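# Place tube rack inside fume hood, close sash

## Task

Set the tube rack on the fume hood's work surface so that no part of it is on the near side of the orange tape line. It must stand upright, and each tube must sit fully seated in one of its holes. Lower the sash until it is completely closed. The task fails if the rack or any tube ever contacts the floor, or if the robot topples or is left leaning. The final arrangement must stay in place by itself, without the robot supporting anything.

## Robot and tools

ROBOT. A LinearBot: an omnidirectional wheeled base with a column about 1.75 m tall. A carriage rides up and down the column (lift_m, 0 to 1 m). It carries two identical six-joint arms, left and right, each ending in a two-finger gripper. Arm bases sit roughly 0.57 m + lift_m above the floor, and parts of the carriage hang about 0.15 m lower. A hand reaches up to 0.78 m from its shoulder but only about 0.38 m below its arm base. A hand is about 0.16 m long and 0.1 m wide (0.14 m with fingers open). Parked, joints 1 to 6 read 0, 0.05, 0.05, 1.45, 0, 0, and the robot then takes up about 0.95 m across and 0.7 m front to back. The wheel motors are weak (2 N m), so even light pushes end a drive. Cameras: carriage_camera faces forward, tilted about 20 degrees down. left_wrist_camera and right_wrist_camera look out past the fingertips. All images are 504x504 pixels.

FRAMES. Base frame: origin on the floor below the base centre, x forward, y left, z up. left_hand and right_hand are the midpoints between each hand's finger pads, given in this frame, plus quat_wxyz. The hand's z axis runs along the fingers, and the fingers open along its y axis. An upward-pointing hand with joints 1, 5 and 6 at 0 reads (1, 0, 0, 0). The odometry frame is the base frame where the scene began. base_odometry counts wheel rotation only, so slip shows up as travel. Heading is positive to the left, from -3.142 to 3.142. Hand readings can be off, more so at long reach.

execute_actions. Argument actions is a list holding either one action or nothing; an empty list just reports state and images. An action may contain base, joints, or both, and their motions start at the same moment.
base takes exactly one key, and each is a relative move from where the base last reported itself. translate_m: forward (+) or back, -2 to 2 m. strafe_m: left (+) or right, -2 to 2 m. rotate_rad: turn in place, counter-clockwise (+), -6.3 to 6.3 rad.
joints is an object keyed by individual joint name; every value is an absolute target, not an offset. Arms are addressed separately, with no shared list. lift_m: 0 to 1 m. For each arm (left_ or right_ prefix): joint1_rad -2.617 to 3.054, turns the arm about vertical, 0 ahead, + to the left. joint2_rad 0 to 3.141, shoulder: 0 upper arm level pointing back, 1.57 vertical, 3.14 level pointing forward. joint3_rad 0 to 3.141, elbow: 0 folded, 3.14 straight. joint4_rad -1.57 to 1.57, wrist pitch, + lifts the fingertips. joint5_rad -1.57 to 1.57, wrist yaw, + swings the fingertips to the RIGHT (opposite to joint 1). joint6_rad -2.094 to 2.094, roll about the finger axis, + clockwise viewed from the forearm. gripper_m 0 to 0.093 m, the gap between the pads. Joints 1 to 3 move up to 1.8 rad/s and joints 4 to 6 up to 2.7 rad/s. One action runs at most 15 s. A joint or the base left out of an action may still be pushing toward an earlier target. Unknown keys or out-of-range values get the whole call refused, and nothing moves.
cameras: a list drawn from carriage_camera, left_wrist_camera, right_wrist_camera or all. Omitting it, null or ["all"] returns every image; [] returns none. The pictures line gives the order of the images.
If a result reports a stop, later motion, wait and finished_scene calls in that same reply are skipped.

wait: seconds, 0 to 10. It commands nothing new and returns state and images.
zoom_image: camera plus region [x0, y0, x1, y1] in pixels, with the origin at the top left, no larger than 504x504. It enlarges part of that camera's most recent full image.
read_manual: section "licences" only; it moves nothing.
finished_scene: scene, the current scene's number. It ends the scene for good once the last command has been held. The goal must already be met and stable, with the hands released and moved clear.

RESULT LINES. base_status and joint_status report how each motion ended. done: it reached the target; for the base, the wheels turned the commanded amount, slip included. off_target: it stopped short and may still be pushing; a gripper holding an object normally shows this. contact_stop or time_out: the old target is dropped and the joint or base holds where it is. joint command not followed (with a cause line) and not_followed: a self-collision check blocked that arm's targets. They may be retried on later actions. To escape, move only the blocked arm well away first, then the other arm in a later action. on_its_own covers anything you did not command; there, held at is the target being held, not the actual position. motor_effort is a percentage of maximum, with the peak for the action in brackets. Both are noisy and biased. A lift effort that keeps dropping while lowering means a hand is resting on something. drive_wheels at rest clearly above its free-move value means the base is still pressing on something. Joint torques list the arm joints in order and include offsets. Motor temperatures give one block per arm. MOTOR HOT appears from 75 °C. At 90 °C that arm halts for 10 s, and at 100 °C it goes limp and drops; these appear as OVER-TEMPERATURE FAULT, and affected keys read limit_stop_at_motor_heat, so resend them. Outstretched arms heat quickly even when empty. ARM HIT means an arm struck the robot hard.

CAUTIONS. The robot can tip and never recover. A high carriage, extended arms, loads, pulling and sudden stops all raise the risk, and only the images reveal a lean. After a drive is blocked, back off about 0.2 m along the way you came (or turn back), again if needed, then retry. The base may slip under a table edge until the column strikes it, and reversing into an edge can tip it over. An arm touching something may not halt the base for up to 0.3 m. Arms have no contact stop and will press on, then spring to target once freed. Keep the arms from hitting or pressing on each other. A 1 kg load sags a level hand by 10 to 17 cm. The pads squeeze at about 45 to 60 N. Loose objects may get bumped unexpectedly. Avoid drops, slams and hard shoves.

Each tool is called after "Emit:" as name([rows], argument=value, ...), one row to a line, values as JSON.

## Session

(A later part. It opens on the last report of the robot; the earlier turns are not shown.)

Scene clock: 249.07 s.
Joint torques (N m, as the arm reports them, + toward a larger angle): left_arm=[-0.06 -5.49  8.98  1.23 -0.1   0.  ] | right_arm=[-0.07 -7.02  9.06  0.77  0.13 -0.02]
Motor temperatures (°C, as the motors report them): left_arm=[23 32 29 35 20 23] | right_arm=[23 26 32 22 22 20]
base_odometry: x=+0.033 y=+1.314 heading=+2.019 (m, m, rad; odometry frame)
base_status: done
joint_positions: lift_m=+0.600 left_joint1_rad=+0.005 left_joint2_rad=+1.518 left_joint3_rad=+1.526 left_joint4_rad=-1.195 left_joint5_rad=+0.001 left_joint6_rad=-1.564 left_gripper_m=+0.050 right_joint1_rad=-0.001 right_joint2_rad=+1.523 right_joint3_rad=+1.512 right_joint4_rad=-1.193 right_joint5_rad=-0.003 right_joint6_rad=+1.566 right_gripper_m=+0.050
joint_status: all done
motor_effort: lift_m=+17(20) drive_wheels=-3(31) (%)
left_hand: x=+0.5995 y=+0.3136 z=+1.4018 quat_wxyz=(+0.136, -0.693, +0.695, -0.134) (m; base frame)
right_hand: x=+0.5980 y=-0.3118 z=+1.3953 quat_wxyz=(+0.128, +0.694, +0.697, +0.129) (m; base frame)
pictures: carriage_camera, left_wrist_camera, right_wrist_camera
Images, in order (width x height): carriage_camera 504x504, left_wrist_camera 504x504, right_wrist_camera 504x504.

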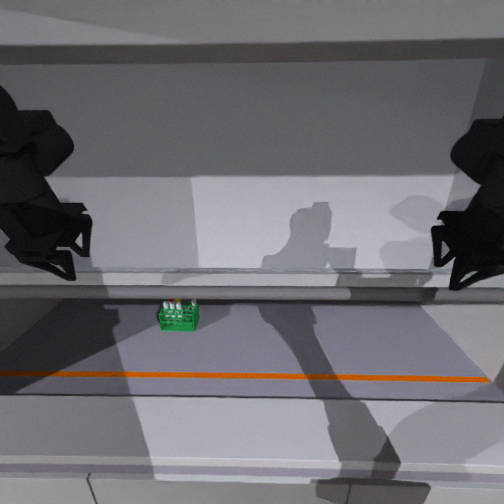

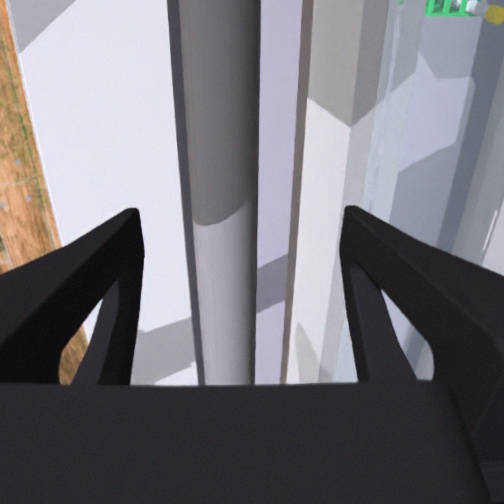

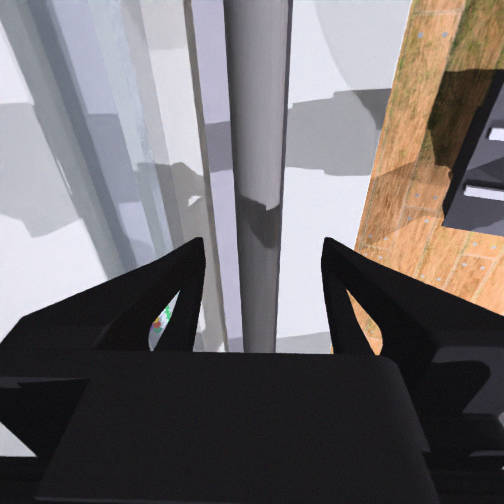

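Emit:
execute_actions([
  {"base":{"translate_m":0.022},"joints":{"lift_m":0.56}},
], cameras=["left_wrist_camera","right_wrist_camera"])

Scene clock: 252.40 s.
Joint torques (N m, as the arm reports them, + toward a larger angle): left_arm=[-0.05 -5.63  9.16  1.23 -0.11  0.  ] | right_arm=[-0.03 -7.31  8.99  0.83  0.15 -0.05]
Motor temperatures (°C, as the motors report them): left_arm=[23 32 30 34 20 23] | right_arm=[23 27 33 23 22 20]
base_odometry: x=+0.023 y=+1.334 heading=+2.018 (m, m, rad; odometry frame)
base_status: done
joint_positions: lift_m=+0.560 left_joint1_rad=+0.005 left_joint2_rad=+1.519 left_joint3_rad=+1.526 left_joint4_rad=-1.198 left_joint5_rad=+0.001 left_joint6_rad=-1.564 left_gripper_m=+0.050 right_joint1_rad=-0.001 right_joint2_rad=+1.526 right_joint3_rad=+1.512 right_joint4_rad=-1.196 right_joint5_rad=-0.003 right_joint6_rad=+1.566 right_gripper_m=+0.050
joint_status: all done
motor_effort: lift_m=+14(14) drive_wheels=-2(39) (%)
left_hand: x=+0.5989 y=+0.3136 z=+1.3615 quat_wxyz=(+0.134, -0.694, +0.695, -0.133) (m; base frame)
right_hand: x=+0.5974 y=-0.3118 z=+1.3547 quat_wxyz=(+0.126, +0.694, +0.697, +0.127) (m; base frame)
pictures: left_wrist_camera, right_wrist_camera
Images, in order (width x height): left_wrist_camera 504x504, right_wrist_camera 504x504.

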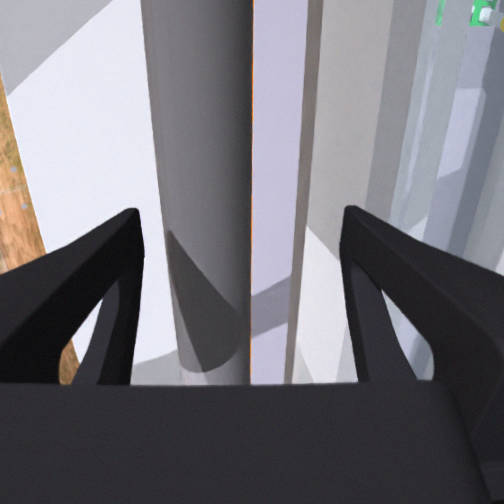

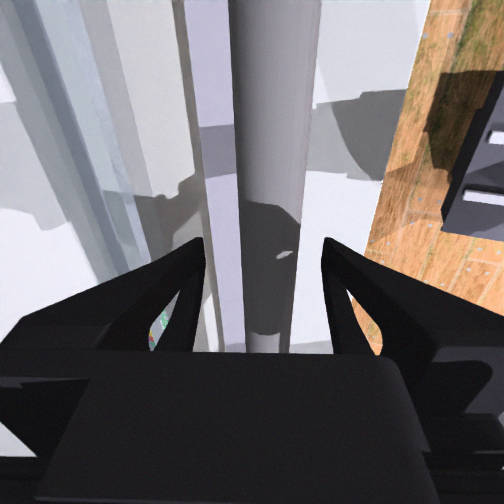

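Emit:
execute_actions([
  {"joints":{"lift_m":0.525}},
], cameras=["left_wrist_camera","right_wrist_camera"])

Scene clock: 254.73 s.
Joint torques (N m, as the arm reports them, + toward a larger angle): left_arm=[-0.05 -5.75  9.09  1.19 -0.11  0.  ] | right_arm=[-0.06 -7.31  8.68  0.92  0.12 -0.04]
Motor temperatures (°C, as the motors report them): left_arm=[23 32 30 34 20 23] | right_arm=[23 27 33 23 22 20]
base_odometry: x=+0.023 y=+1.334 heading=+2.018 (m, m, rad; odometry frame)
base_status: not commanded
joint_positions: lift_m=+0.525 left_joint1_rad=+0.005 left_joint2_rad=+1.521 left_joint3_rad=+1.526 left_joint4_rad=-1.199 left_joint5_rad=+0.001 left_joint6_rad=-1.564 left_gripper_m=+0.050 right_joint1_rad=-0.001 right_joint2_rad=+1.528 right_joint3_rad=+1.512 right_joint4_rad=-1.198 right_joint5_rad=-0.003 right_joint6_rad=+1.566 right_gripper_m=+0.050
joint_status: all done
motor_effort: lift_m=+14(15) drive_wheels=-3(3) (%)
left_hand: x=+0.5989 y=+0.3136 z=+1.3260 quat_wxyz=(+0.133, -0.694, +0.695, -0.132) (m; base frame)
right_hand: x=+0.5973 y=-0.3118 z=+1.3190 quat_wxyz=(+0.125, +0.694, +0.698, +0.126) (m; base frame)
pictures: left_wrist_camera, right_wrist_camera
Images, in order (width x height): left_wrist_camera 504x504, right_wrist_camera 504x504.

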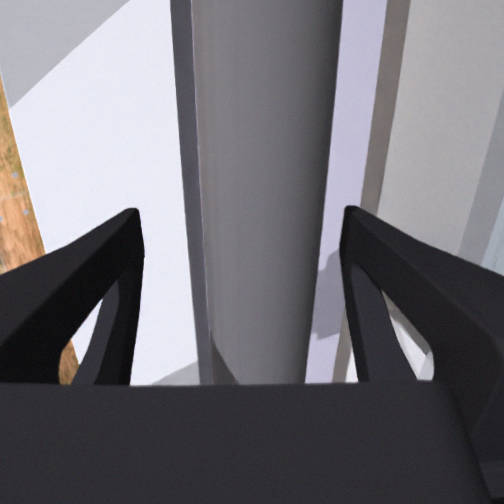

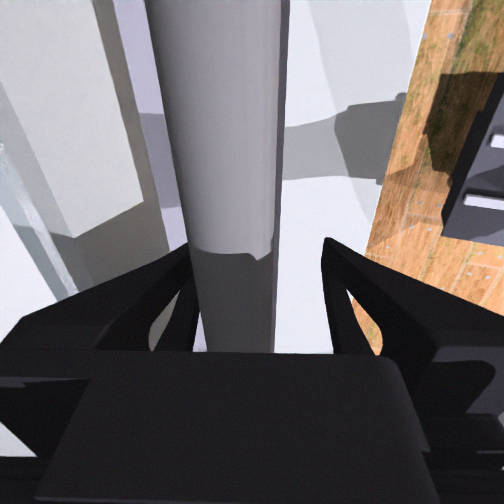

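Emit:
execute_actions([
  {"joints":{"right_joint3_rad":1.58,"left_gripper_m":0.0}},
], cameras=["right_wrist_camera"])

Emit:
execute_actions([
  {"joints":{"right_gripper_m":0.0}},
], cameras=[])

Emit:
execute_actions([
  {"joints":{"lift_m":0.44}},
])

Scene clock: 258.93 s.
Joint torques (N m, as the arm reports them, + toward a larger angle): left_arm=[-0.06 -5.69  9.17  1.13 -0.09  0.03] | right_arm=[-0.21 -7.65  9.03  0.94  0.15 -0.03]
Motor temperatures (°C, as the motors report them): left_arm=[23 32 30 33 20 23] | right_arm=[23 27 33 23 22 20]
base_odometry: x=+0.023 y=+1.334 heading=+2.018 (m, m, rad; odometry frame)
base_status: not commanded
joint_positions: lift_m=+0.525 left_joint1_rad=+0.005 left_joint2_rad=+1.521 left_joint3_rad=+1.526 left_joint4_rad=-1.182 left_joint5_rad=+0.001 left_joint6_rad=-1.566 left_gripper_m=+0.024 right_joint1_rad=-0.001 right_joint2_rad=+1.528 right_joint3_rad=+1.561 right_joint4_rad=-1.199 right_joint5_rad=-0.003 right_joint6_rad=+1.566 right_gripper_m=+0.050
joint_status: left_gripper_m off_target (ended at +0.024, target +0.000); the others done
motor_effort: lift_m=+14(14) drive_wheels=-3(4) (%)
left_hand: x=+0.6026 y=+0.3136 z=+1.3275 quat_wxyz=(+0.139, -0.694, +0.693, -0.138) (m; base frame)
right_hand: x=+0.6053 y=-0.3118 z=+1.3356 quat_wxyz=(+0.142, +0.691, +0.694, +0.143) (m; base frame)
pictures: right_wrist_camera
Images, in order (width x height): right_wrist_camera 504x504.

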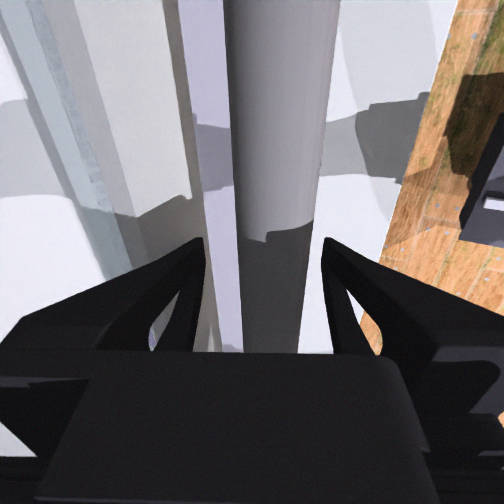

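Scene clock: 259.53 s.
Joint torques (N m, as the arm reports them, + toward a larger angle): left_arm=[-0.04 -5.77  9.18  1.1  -0.08  0.03] | right_arm=[-0.15 -7.52  8.73  1.05  0.1  -0.06]
Motor temperatures (°C, as the motors report them): left_arm=[23 32 30 33 20 23] | right_arm=[23 27 33 23 22 20]
base_odometry: x=+0.023 y=+1.334 heading=+2.018 (m, m, rad; odometry frame)
base_status: not commanded
joint_positions: lift_m=+0.525 left_joint1_rad=+0.005 left_joint2_rad=+1.521 left_joint3_rad=+1.526 left_joint4_rad=-1.182 left_joint5_rad=+0.001 left_joint6_rad=-1.567 left_gripper_m=+0.024 right_joint1_rad=-0.001 right_joint2_rad=+1.528 right_joint3_rad=+1.561 right_joint4_rad=-1.212 right_joint5_rad=-0.003 right_joint6_rad=+1.563 right_gripper_m=+0.023
joint_status: right_gripper_m off_target (ended at +0.023, target +0.000)
motor_effort: lift_m=+14(14) drive_wheels=-3(3) (%)
left_hand: x=+0.6026 y=+0.3136 z=+1.3275 quat_wxyz=(+0.139, -0.694, +0.693, -0.138) (m; base frame)
right_hand: x=+0.6021 y=-0.3118 z=+1.3343 quat_wxyz=(+0.137, +0.691, +0.696, +0.138) (m; base frame)
pictures: none
No camera images: the call's "cameras" was empty. Leave "cameras" out to get every camera's image.

Scene clock: 260.67 s.
Joint torques (N m, as the arm reports them, + toward a larger angle): left_arm=[-0.07 -1.46  5.25  1.14 -0.1   0.04] | right_arm=[-0.18 -3.48  4.6   1.17  0.18 -0.05]
Motor temperatures (°C, as the motors report them): left_arm=[23 32 30 33 20 23] | right_arm=[23 27 33 23 22 20]
base_odometry: x=+0.023 y=+1.334 heading=+2.018 (m, m, rad; odometry frame)
base_status: not commanded
joint_positions: lift_m=+0.440 left_joint1_rad=+0.005 left_joint2_rad=+1.477 left_joint3_rad=+1.570 left_joint4_rad=-1.171 left_joint5_rad=+0.001 left_joint6_rad=-1.567 left_gripper_m=+0.023 right_joint1_rad=-0.001 right_joint2_rad=+1.487 right_joint3_rad=+1.612 right_joint4_rad=-1.208 right_joint5_rad=-0.003 right_joint6_rad=+1.563 right_gripper_m=+0.023
joint_status: all done
motor_effort: lift_m=+12(12) drive_wheels=+13(17) (%)
left_hand: x=+0.6067 y=+0.3136 z=+1.2737 quat_wxyz=(+0.173, -0.686, +0.685, -0.172) (m; base frame)
right_hand: x=+0.6055 y=-0.3118 z=+1.2807 quat_wxyz=(+0.170, +0.684, +0.689, +0.171) (m; base frame)
pictures: carriage_camera, left_wrist_camera, right_wrist_camera
Images, in order (width x height): carriage_camera 504x504, left_wrist_camera 504x504, right_wrist_camera 504x504.

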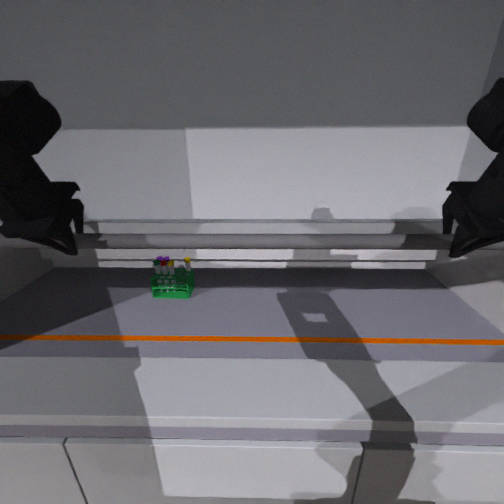

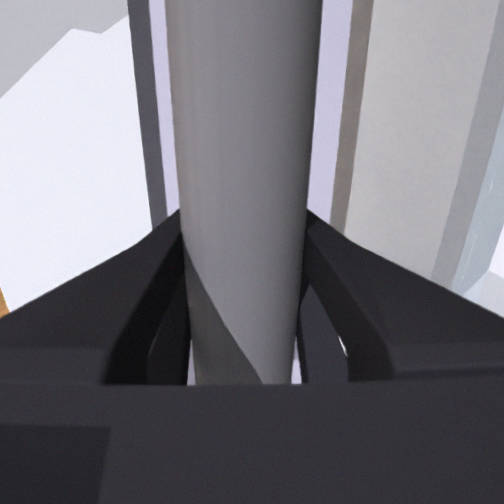

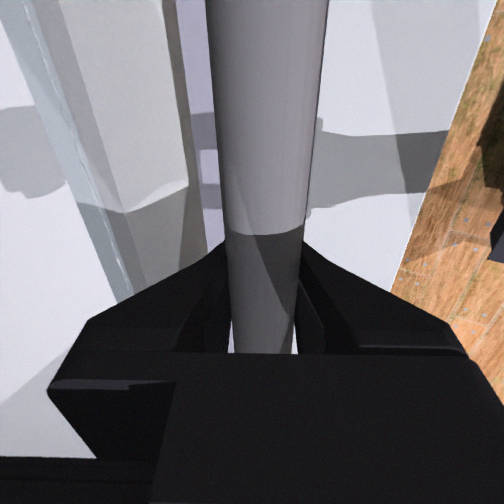

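Emit:
execute_actions([
  {"joints":{"lift_m":0.18}},
], cameras=["carriage_camera"])

Emit:
execute_actions([
  {"joints":{"lift_m":0.15}},
], cameras=[])

Emit:
execute_actions([
  {"joints":{"lift_m":0.13}},
])

Scene clock: 264.37 s.
Joint torques (N m, as the arm reports them, + toward a larger angle): left_arm=[-0.07 -6.27  8.67  0.96 -0.11  0.03] | right_arm=[ 0.05 -8.71  7.9   1.07  0.14  0.  ]
Motor temperatures (°C, as the motors report them): left_arm=[23 31 30 33 20 23] | right_arm=[23 27 33 23 22 20]
base_odometry: x=+0.023 y=+1.334 heading=+2.018 (m, m, rad; odometry frame)
base_status: not commanded
joint_positions: lift_m=+0.180 left_joint1_rad=+0.005 left_joint2_rad=+1.525 left_joint3_rad=+1.532 left_joint4_rad=-1.170 left_joint5_rad=+0.001 left_joint6_rad=-1.567 left_gripper_m=+0.023 right_joint1_rad=-0.001 right_joint2_rad=+1.539 right_joint3_rad=+1.575 right_joint4_rad=-1.211 right_joint5_rad=-0.002 right_joint6_rad=+1.562 right_gripper_m=+0.023
joint_status: all done
motor_effort: lift_m=+14(13) drive_wheels=+9(21) (%)
left_hand: x=+0.6067 y=+0.3136 z=+0.9840 quat_wxyz=(+0.143, -0.693, +0.692, -0.143) (m; base frame)
right_hand: x=+0.6059 y=-0.3119 z=+0.9904 quat_wxyz=(+0.139, +0.690, +0.696, +0.140) (m; base frame)
pictures: carriage_camera
Images, in order (width x height): carriage_camera 504x504.

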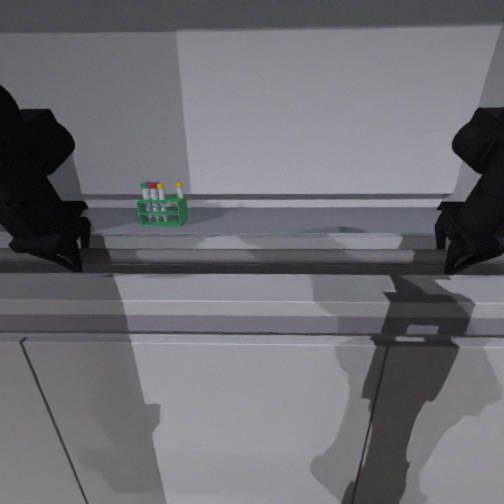

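Scene clock: 265.00 s.
Joint torques (N m, as the arm reports them, + toward a larger angle): left_arm=[-0.07 -2.77  5.47  1.04 -0.1   0.04] | right_arm=[-0.09 -4.27  5.82  1.09  0.17 -0.05]
Motor temperatures (°C, as the motors report them): left_arm=[23 31 30 32 20 23] | right_arm=[23 27 33 23 22 20]
base_odometry: x=+0.023 y=+1.334 heading=+2.018 (m, m, rad; odometry frame)
base_status: not commanded
joint_positions: lift_m=+0.151 left_joint1_rad=+0.005 left_joint2_rad=+1.491 left_joint3_rad=+1.567 left_joint4_rad=-1.165 left_joint5_rad=+0.001 left_joint6_rad=-1.567 left_gripper_m=+0.023 right_joint1_rad=-0.001 right_joint2_rad=+1.496 right_joint3_rad=+1.598 right_joint4_rad=-1.193 right_joint5_rad=-0.002 right_joint6_rad=+1.562 right_gripper_m=+0.023
joint_status: all done
motor_effort: lift_m=+11(13) drive_wheels=+8(8) (%)
left_hand: x=+0.6093 y=+0.3136 z=+0.9785 quat_wxyz=(+0.169, -0.687, +0.687, -0.168) (m; base frame)
right_hand: x=+0.6080 y=-0.3119 z=+0.9849 quat_wxyz=(+0.168, +0.684, +0.690, +0.168) (m; base frame)
pictures: none
No camera images: the call's "cameras" was empty. Leave "cameras" out to get every camera's image.

Scene clock: 265.67 s.
Joint torques (N m, as the arm reports them, + toward a larger angle): left_arm=[-0.08 -1.44  4.53  1.04 -0.1   0.04] | right_arm=[ 0.03 -2.96  4.65  1.03  0.14 -0.02]
Motor temperatures (°C, as the motors report them): left_arm=[23 31 30 32 20 23] | right_arm=[23 27 33 23 22 20]
base_odometry: x=+0.023 y=+1.334 heading=+2.018 (m, m, rad; odometry frame)
base_status: not commanded
joint_positions: lift_m=+0.131 left_joint1_rad=+0.005 left_joint2_rad=+1.477 left_joint3_rad=+1.578 left_joint4_rad=-1.159 left_joint5_rad=+0.001 left_joint6_rad=-1.567 left_gripper_m=+0.023 right_joint1_rad=-0.001 right_joint2_rad=+1.483 right_joint3_rad=+1.613 right_joint4_rad=-1.191 right_joint5_rad=-0.002 right_joint6_rad=+1.562 right_gripper_m=+0.022
joint_status: all done
motor_effort: lift_m=+11(12) drive_wheels=+7(10) (%)
left_hand: x=+0.6102 y=+0.3136 z=+0.9678 quat_wxyz=(+0.180, -0.684, +0.684, -0.179) (m; base frame)
right_hand: x=+0.6088 y=-0.3119 z=+0.9743 quat_wxyz=(+0.178, +0.682, +0.687, +0.178) (m; base frame)
pictures: carriage_camera, left_wrist_camera, right_wrist_camera
Images, in order (width x height): carriage_camera 504x504, left_wrist_camera 504x504, right_wrist_camera 504x504.

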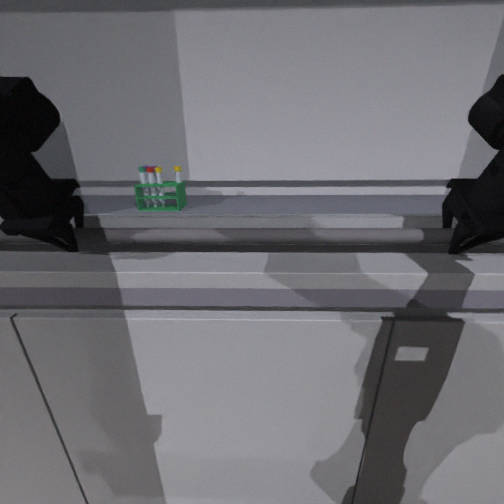

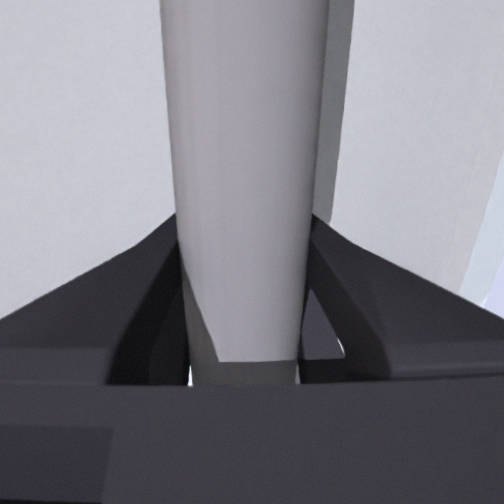

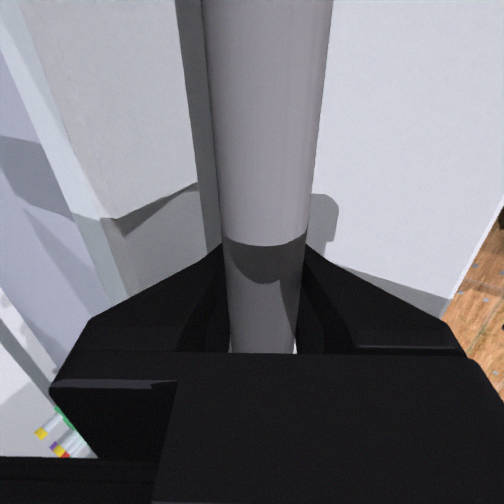

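Emit:
execute_actions([
  {"joints":{"lift_m":0.11}},
], cameras=[])

Emit:
execute_actions([
  {"joints":{"lift_m":0.09}},
])

Scene clock: 267.80 s.
Joint torques (N m, as the arm reports them, + toward a larger angle): left_arm=[-0.07  0.2   3.6   0.98 -0.09  0.04] | right_arm=[-0.14 -0.86  3.9   1.01  0.18 -0.07]
Motor temperatures (°C, as the motors report them): left_arm=[23 31 30 32 20 23] | right_arm=[23 27 33 23 22 20]
base_odometry: x=+0.023 y=+1.334 heading=+2.018 (m, m, rad; odometry frame)
base_status: not commanded
joint_positions: lift_m=+0.111 left_joint1_rad=+0.005 left_joint2_rad=+1.460 left_joint3_rad=+1.591 left_joint4_rad=-1.144 left_joint5_rad=+0.001 left_joint6_rad=-1.567 left_gripper_m=+0.023 right_joint1_rad=-0.001 right_joint2_rad=+1.462 right_joint3_rad=+1.621 right_joint4_rad=-1.171 right_joint5_rad=-0.003 right_joint6_rad=+1.562 right_gripper_m=+0.022
joint_status: all done
motor_effort: lift_m=+9(10) drive_wheels=+13(15) (%)
left_hand: x=+0.6126 y=+0.3136 z=+0.9603 quat_wxyz=(+0.195, -0.680, +0.680, -0.194) (m; base frame)
right_hand: x=+0.6109 y=-0.3119 z=+0.9672 quat_wxyz=(+0.195, +0.677, +0.683, +0.195) (m; base frame)
pictures: none
No camera images: the call's "cameras" was empty. Leave "cameras" out to get every camera's image.

Scene clock: 268.37 s.
Joint torques (N m, as the arm reports them, + toward a larger angle): left_arm=[-0.06  2.62  1.62  0.84 -0.1   0.05] | right_arm=[-0.05  1.6   1.89  0.91  0.18 -0.04]
Motor temperatures (°C, as the motors report them): left_arm=[23 31 30 32 20 23] | right_arm=[23 27 33 23 22 20]
base_odometry: x=+0.023 y=+1.334 heading=+2.018 (m, m, rad; odometry frame)
base_status: not commanded
joint_positions: lift_m=+0.091 left_joint1_rad=+0.005 left_joint2_rad=+1.435 left_joint3_rad=+1.610 left_joint4_rad=-1.125 left_joint5_rad=+0.001 left_joint6_rad=-1.567 left_gripper_m=+0.023 right_joint1_rad=-0.001 right_joint2_rad=+1.438 right_joint3_rad=+1.645 right_joint4_rad=-1.156 right_joint5_rad=-0.003 right_joint6_rad=+1.562 right_gripper_m=+0.022
joint_status: all done
motor_effort: lift_m=+8(9) drive_wheels=+14(14) (%)
left_hand: x=+0.6150 y=+0.3136 z=+0.9586 quat_wxyz=(+0.217, -0.673, +0.673, -0.215) (m; base frame)
right_hand: x=+0.6124 y=-0.3119 z=+0.9661 quat_wxyz=(+0.216, +0.670, +0.676, +0.216) (m; base frame)
pictures: carriage_camera, left_wrist_camera, right_wrist_camera
Images, in order (width x height): carriage_camera 504x504, left_wrist_camera 504x504, right_wrist_camera 504x504.

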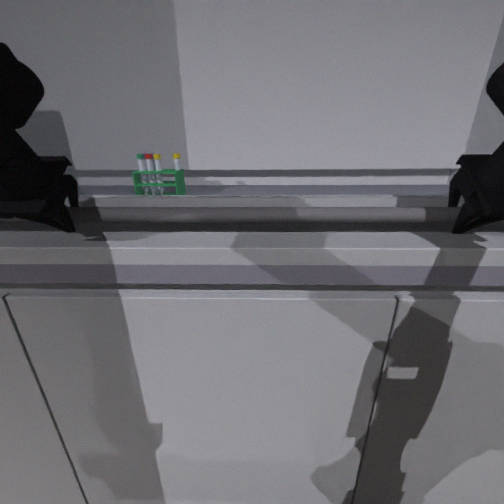

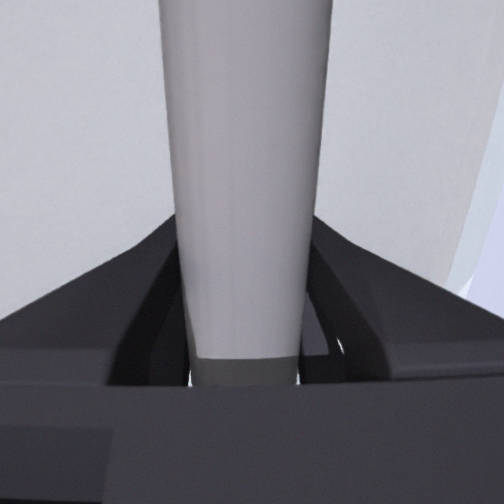

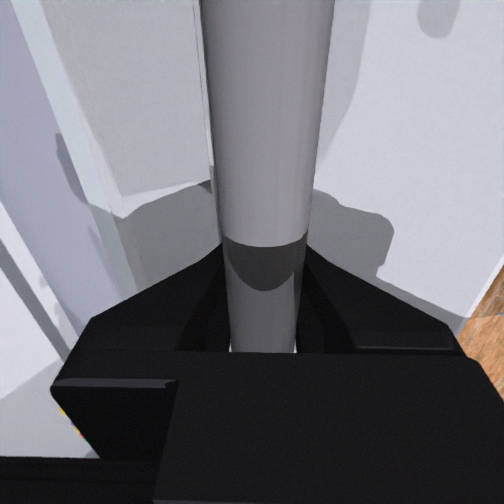

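Emit:
execute_actions([
  {"joints":{"lift_m":0.15}},
], cameras=[])

Emit:
execute_actions([
  {"joints":{"left_gripper_m":0.05,"right_gripper_m":0.05}},
], cameras=[])

Emit:
execute_actions([
  {"joints":{"lift_m":0.22}},
])

Scene clock: 271.53 s.
Joint torques (N m, as the arm reports them, + toward a larger angle): left_arm=[-0.06 -4.88  7.42  0.91 -0.11  0.04] | right_arm=[ 0.03 -6.8   6.68  1.06  0.12 -0.04]
Motor temperatures (°C, as the motors report them): left_arm=[23 30 29 32 20 23] | right_arm=[23 27 32 24 22 20]
base_odometry: x=+0.023 y=+1.334 heading=+2.018 (m, m, rad; odometry frame)
base_status: not commanded
joint_positions: lift_m=+0.150 left_joint1_rad=+0.005 left_joint2_rad=+1.511 left_joint3_rad=+1.546 left_joint4_rad=-1.161 left_joint5_rad=+0.002 left_joint6_rad=-1.567 left_gripper_m=+0.023 right_joint1_rad=-0.001 right_joint2_rad=+1.520 right_joint3_rad=+1.588 right_joint4_rad=-1.201 right_joint5_rad=-0.002 right_joint6_rad=+1.562 right_gripper_m=+0.022
joint_status: all done
motor_effort: lift_m=+18(20) drive_wheels=+9(16) (%)
left_hand: x=+0.6096 y=+0.3135 z=+0.9641 quat_wxyz=(+0.156, -0.690, +0.689, -0.156) (m; base frame)
right_hand: x=+0.6081 y=-0.3119 z=+0.9713 quat_wxyz=(+0.154, +0.687, +0.693, +0.154) (m; base frame)
pictures: none
No camera images: the call's "cameras" was empty. Leave "cameras" out to get every camera's image.

Scene clock: 272.13 s.
Joint torques (N m, as the arm reports them, + toward a larger angle): left_arm=[-0.15 -4.74  7.22  0.83 -0.14  0.04] | right_arm=[-0.18 -6.27  6.62  0.99  0.17 -0.04]
Motor temperatures (°C, as the motors report them): left_arm=[23 30 29 32 20 23] | right_arm=[23 27 32 24 22 20]
base_odometry: x=+0.023 y=+1.334 heading=+2.018 (m, m, rad; odometry frame)
base_status: not commanded
joint_positions: lift_m=+0.150 left_joint1_rad=+0.005 left_joint2_rad=+1.509 left_joint3_rad=+1.549 left_joint4_rad=-1.153 left_joint5_rad=+0.001 left_joint6_rad=-1.567 left_gripper_m=+0.050 right_joint1_rad=-0.001 right_joint2_rad=+1.515 right_joint3_rad=+1.590 right_joint4_rad=-1.191 right_joint5_rad=-0.002 right_joint6_rad=+1.563 right_gripper_m=+0.050
joint_status: all done
motor_effort: lift_m=+16(18) drive_wheels=+7(9) (%)
left_hand: x=+0.6115 y=+0.3136 z=+0.9667 quat_wxyz=(+0.161, -0.689, +0.688, -0.160) (m; base frame)
right_hand: x=+0.6098 y=-0.3121 z=+0.9749 quat_wxyz=(+0.159, +0.687, +0.691, +0.159) (m; base frame)
pictures: none
No camera images: the call's "cameras" was empty. Leave "cameras" out to get every camera's image.

Scene clock: 272.93 s.
Joint torques (N m, as the arm reports them, + toward a larger angle): left_arm=[-0.12 -5.63  8.06  1.11 -0.11  0.04] | right_arm=[-0.21 -7.3   6.77  1.09  0.14 -0.06]
Motor temperatures (°C, as the motors report them): left_arm=[23 30 29 32 20 23] | right_arm=[23 27 32 24 22 20]
base_odometry: x=+0.023 y=+1.334 heading=+2.018 (m, m, rad; odometry frame)
base_status: not commanded
joint_positions: lift_m=+0.220 left_joint1_rad=+0.005 left_joint2_rad=+1.519 left_joint3_rad=+1.539 left_joint4_rad=-1.186 left_joint5_rad=+0.001 left_joint6_rad=-1.567 left_gripper_m=+0.050 right_joint1_rad=-0.001 right_joint2_rad=+1.525 right_joint3_rad=+1.588 right_joint4_rad=-1.207 right_joint5_rad=-0.002 right_joint6_rad=+1.565 right_gripper_m=+0.050
joint_status: all done
motor_effort: lift_m=+16(20) drive_wheels=+4(8) (%)
left_hand: x=+0.6035 y=+0.3136 z=+1.0266 quat_wxyz=(+0.142, -0.693, +0.692, -0.142) (m; base frame)
right_hand: x=+0.6071 y=-0.3121 z=+1.0392 quat_wxyz=(+0.150, +0.689, +0.693, +0.150) (m; base frame)
pictures: carriage_camera, left_wrist_camera, right_wrist_camera
Images, in order (width x height): carriage_camera 504x504, left_wrist_camera 504x504, right_wrist_camera 504x504.

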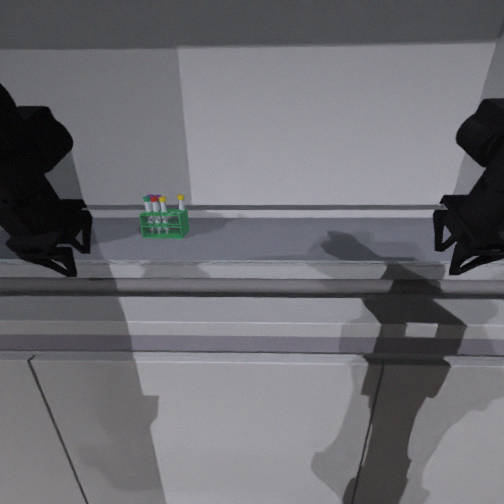

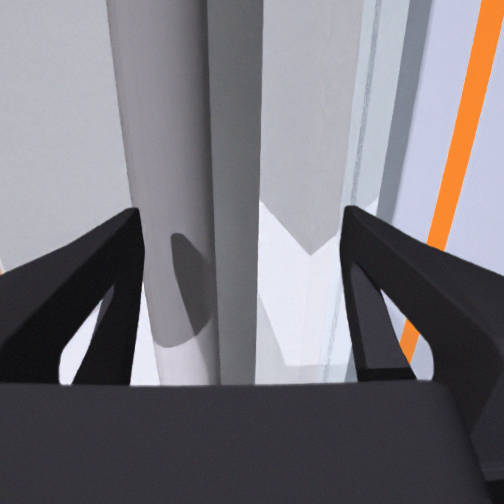

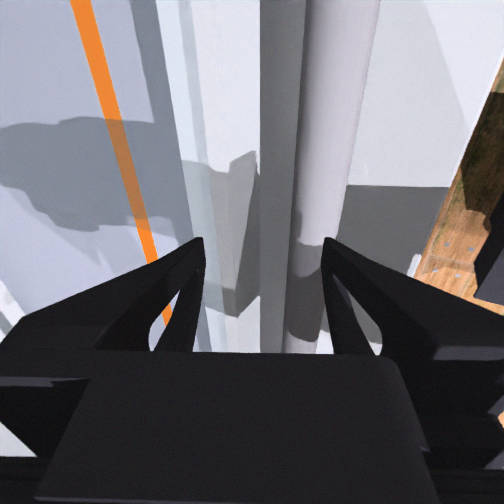

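Emit:
execute_actions([
  {"base":{"translate_m":-0.006},"joints":{"left_gripper_m":0.017,"right_gripper_m":0.017}},
], cameras=[])

Emit:
execute_actions([
  {"joints":{"lift_m":0.17}},
], cameras=["left_wrist_camera","right_wrist_camera"])

Scene clock: 277.77 s.
Joint torques (N m, as the arm reports them, + toward a larger angle): left_arm=[-0.01 -5.3   8.15  1.18 -0.11  0.04] | right_arm=[-0.06 -7.42  6.91  1.07  0.13 -0.09]
Motor temperatures (°C, as the motors report them): left_arm=[23 30 30 32 20 23] | right_arm=[23 27 32 24 22 20]
base_odometry: x=+0.026 y=+1.329 heading=+2.018 (m, m, rad; odometry frame)
base_status: done
joint_positions: lift_m=+0.220 left_joint1_rad=+0.005 left_joint2_rad=+1.519 left_joint3_rad=+1.539 left_joint4_rad=-1.189 left_joint5_rad=+0.001 left_joint6_rad=-1.567 left_gripper_m=+0.017 right_joint1_rad=-0.001 right_joint2_rad=+1.525 right_joint3_rad=+1.588 right_joint4_rad=-1.207 right_joint5_rad=-0.002 right_joint6_rad=+1.565 right_gripper_m=+0.017
joint_status: all done
motor_effort: lift_m=+16(16) drive_wheels=-1(32) (%)
left_hand: x=+0.6028 y=+0.3135 z=+1.0263 quat_wxyz=(+0.141, -0.693, +0.693, -0.141) (m; base frame)
right_hand: x=+0.6071 y=-0.3121 z=+1.0392 quat_wxyz=(+0.150, +0.689, +0.693, +0.150) (m; base frame)
pictures: none
No camera images: the call's "cameras" was empty. Leave "cameras" out to get every camera's image.

Scene clock: 278.63 s.
Joint torques (N m, as the arm reports them, + toward a larger angle): left_arm=[-0.05 -2.84  6.51  1.32 -0.1   0.04] | right_arm=[-0.03 -3.35  5.84  1.01  0.12 -0.03]
Motor temperatures (°C, as the motors report them): left_arm=[23 30 30 32 20 23] | right_arm=[23 27 32 24 22 20]
base_odometry: x=+0.026 y=+1.328 heading=+2.018 (m, m, rad; odometry frame)
base_status: not commanded
joint_positions: lift_m=+0.171 left_joint1_rad=+0.005 left_joint2_rad=+1.491 left_joint3_rad=+1.555 left_joint4_rad=-1.200 left_joint5_rad=+0.000 left_joint6_rad=-1.567 left_gripper_m=+0.017 right_joint1_rad=-0.001 right_joint2_rad=+1.487 right_joint3_rad=+1.600 right_joint4_rad=-1.190 right_joint5_rad=-0.001 right_joint6_rad=+1.565 right_gripper_m=+0.017
joint_status: all done
motor_effort: lift_m=+11(13) drive_wheels=+11(15) (%)
left_hand: x=+0.6001 y=+0.3137 z=+0.9906 quat_wxyz=(+0.153, -0.691, +0.690, -0.152) (m; base frame)
right_hand: x=+0.6078 y=-0.3122 z=+1.0084 quat_wxyz=(+0.173, +0.684, +0.687, +0.172) (m; base frame)
pictures: left_wrist_camera, right_wrist_camera
Images, in order (width x height): left_wrist_camera 504x504, right_wrist_camera 504x504.

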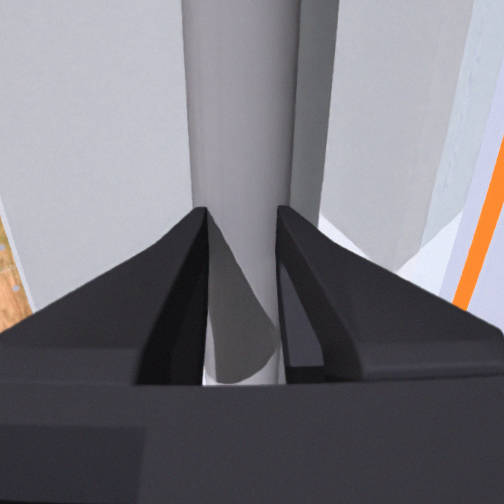

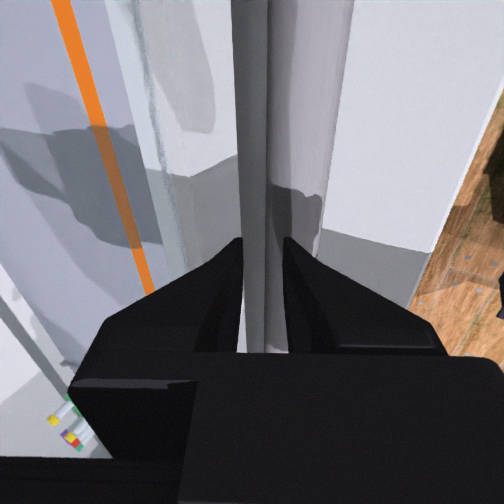

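Emit:
execute_actions([
  {"joints":{"lift_m":0.14}},
], cameras=[])

Emit:
execute_actions([
  {"joints":{"lift_m":0.12}},
], cameras=["left_wrist_camera","right_wrist_camera"])

Scene clock: 281.10 s.
Joint torques (N m, as the arm reports them, + toward a larger angle): left_arm=[-0.04  0.08  4.32  1.52 -0.1   0.05] | right_arm=[-0.25 -0.07  3.84  1.04  0.12 -0.05]
Motor temperatures (°C, as the motors report them): left_arm=[23 30 30 32 20 23] | right_arm=[23 27 32 24 22 20]
base_odometry: x=+0.026 y=+1.328 heading=+2.018 (m, m, rad; odometry frame)
base_status: not commanded
joint_positions: lift_m=+0.141 left_joint1_rad=+0.005 left_joint2_rad=+1.462 left_joint3_rad=+1.580 left_joint4_rad=-1.199 left_joint5_rad=+0.000 left_joint6_rad=-1.567 left_gripper_m=+0.017 right_joint1_rad=-0.001 right_joint2_rad=+1.456 right_joint3_rad=+1.622 right_joint4_rad=-1.184 right_joint5_rad=-0.001 right_joint6_rad=+1.565 right_gripper_m=+0.017
joint_status: all done
motor_effort: lift_m=+11(11) drive_wheels=+10(14) (%)
left_hand: x=+0.6000 y=+0.3137 z=+0.9790 quat_wxyz=(+0.172, -0.686, +0.685, -0.171) (m; base frame)
right_hand: x=+0.6073 y=-0.3122 z=+0.9979 quat_wxyz=(+0.194, +0.679, +0.682, +0.193) (m; base frame)
pictures: none
No camera images: the call's "cameras" was empty. Leave "cameras" out to get every camera's image.

Scene clock: 281.67 s.
Joint torques (N m, as the arm reports them, + toward a larger angle): left_arm=[-0.07  2.59  2.52  1.47 -0.09  0.05] | right_arm=[-0.29  2.16  2.14  1.02  0.14 -0.1 ]
Motor temperatures (°C, as the motors report them): left_arm=[23 30 30 32 20 23] | right_arm=[23 27 32 24 22 20]
base_odometry: x=+0.026 y=+1.328 heading=+2.018 (m, m, rad; odometry frame)
base_status: not commanded
joint_positions: lift_m=+0.121 left_joint1_rad=+0.005 left_joint2_rad=+1.438 left_joint3_rad=+1.600 left_joint4_rad=-1.188 left_joint5_rad=+0.000 left_joint6_rad=-1.567 left_gripper_m=+0.017 right_joint1_rad=-0.001 right_joint2_rad=+1.430 right_joint3_rad=+1.640 right_joint4_rad=-1.170 right_joint5_rad=-0.001 right_joint6_rad=+1.565 right_gripper_m=+0.017
joint_status: all done
motor_effort: lift_m=+9(9) drive_wheels=+19(22) (%)
left_hand: x=+0.6012 y=+0.3137 z=+0.9751 quat_wxyz=(+0.191, -0.682, +0.681, -0.189) (m; base frame)
right_hand: x=+0.6078 y=-0.3122 z=+0.9950 quat_wxyz=(+0.213, +0.673, +0.676, +0.212) (m; base frame)
pictures: left_wrist_camera, right_wrist_camera
Images, in order (width x height): left_wrist_camera 504x504, right_wrist_camera 504x504.

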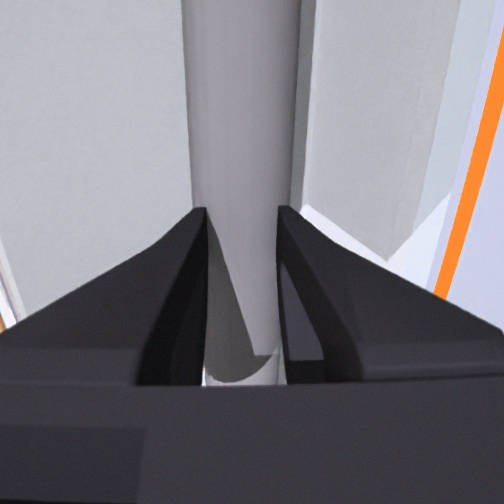

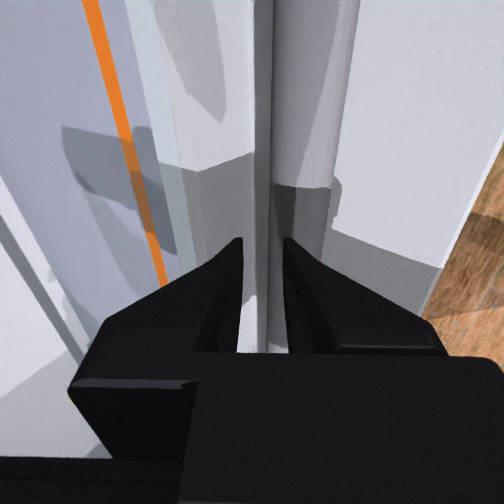

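Emit:
execute_actions([
  {"joints":{"lift_m":0.24}},
], cameras=[])

Emit:
execute_actions([
  {"base":{"translate_m":-0.4}},
], cameras=["carriage_camera"])

Emit:
zoom_image(camera="carriage_camera", region=[130, 160, 290, 290])

Scene clock: 284.93 s.
Joint torques (N m, as the arm reports them, + toward a larger angle): left_arm=[-0.01 -6.07  7.85  1.31 -0.1   0.04] | right_arm=[-0.13 -7.87  6.47  0.96  0.12 -0.09]
Motor temperatures (°C, as the motors report them): left_arm=[23 30 29 32 20 23] | right_arm=[23 27 32 24 22 20]
base_odometry: x=+0.026 y=+1.329 heading=+2.018 (m, m, rad; odometry frame)
base_status: not commanded
joint_positions: lift_m=+0.240 left_joint1_rad=+0.005 left_joint2_rad=+1.524 left_joint3_rad=+1.541 left_joint4_rad=-1.202 left_joint5_rad=+0.000 left_joint6_rad=-1.567 left_gripper_m=+0.017 right_joint1_rad=-0.001 right_joint2_rad=+1.531 right_joint3_rad=+1.593 right_joint4_rad=-1.193 right_joint5_rad=-0.001 right_joint6_rad=+1.565 right_gripper_m=+0.017
joint_status: all done
motor_effort: lift_m=+16(18) drive_wheels=+3(20) (%)
left_hand: x=+0.6008 y=+0.3137 z=+1.0441 quat_wxyz=(+0.136, -0.695, +0.693, -0.135) (m; base frame)
right_hand: x=+0.6118 y=-0.3122 z=+1.0603 quat_wxyz=(+0.154, +0.688, +0.692, +0.154) (m; base frame)
pictures: none
No camera images: the call's "cameras" was empty. Leave "cameras" out to get every camera's image.

Scene clock: 287.87 s.
Joint torques (N m, as the arm reports them, + toward a larger angle): left_arm=[-0.17 -6.05  7.93  1.29 -0.12  0.04] | right_arm=[-0.18 -7.85  6.32  0.97  0.14 -0.12]
Motor temperatures (°C, as the motors report them): left_arm=[23 30 29 32 20 23] | right_arm=[23 27 32 24 22 20]
base_odometry: x=+0.199 y=+0.968 heading=+2.018 (m, m, rad; odometry frame)
base_status: done
joint_positions: lift_m=+0.240 left_joint1_rad=+0.005 left_joint2_rad=+1.524 left_joint3_rad=+1.541 left_joint4_rad=-1.201 left_joint5_rad=+0.000 left_joint6_rad=-1.567 left_gripper_m=+0.017 right_joint1_rad=-0.001 right_joint2_rad=+1.531 right_joint3_rad=+1.593 right_joint4_rad=-1.193 right_joint5_rad=-0.001 right_joint6_rad=+1.565 right_gripper_m=+0.017
joint_status: not commanded
motor_effort: lift_m=+16(16) drive_wheels=-3(46) (%)
left_hand: x=+0.6011 y=+0.3137 z=+1.0442 quat_wxyz=(+0.136, -0.694, +0.693, -0.136) (m; base frame)
right_hand: x=+0.6117 y=-0.3122 z=+1.0603 quat_wxyz=(+0.154, +0.688, +0.692, +0.154) (m; base frame)
pictures: carriage_camera
Images, in order (width x height): carriage_camera 504x504.

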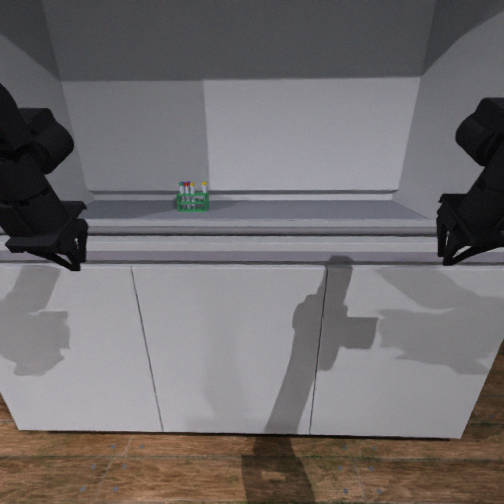

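Region (130, 160, 290, 290) of carriage_camera's 504x504 image, scaled by 3.150, with more detail than that image has; it fills the top 410 rows of this view, and the rest is white.

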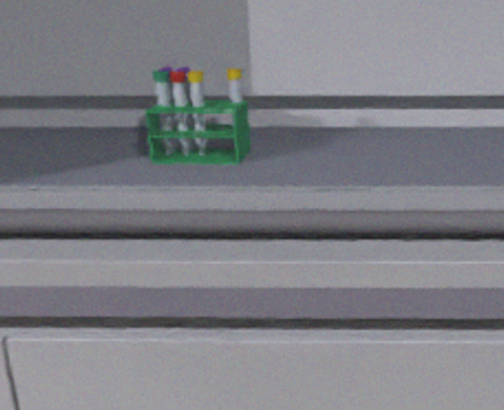

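Emit:
finished_scene(scene=1)

The scene is finished: the task was done.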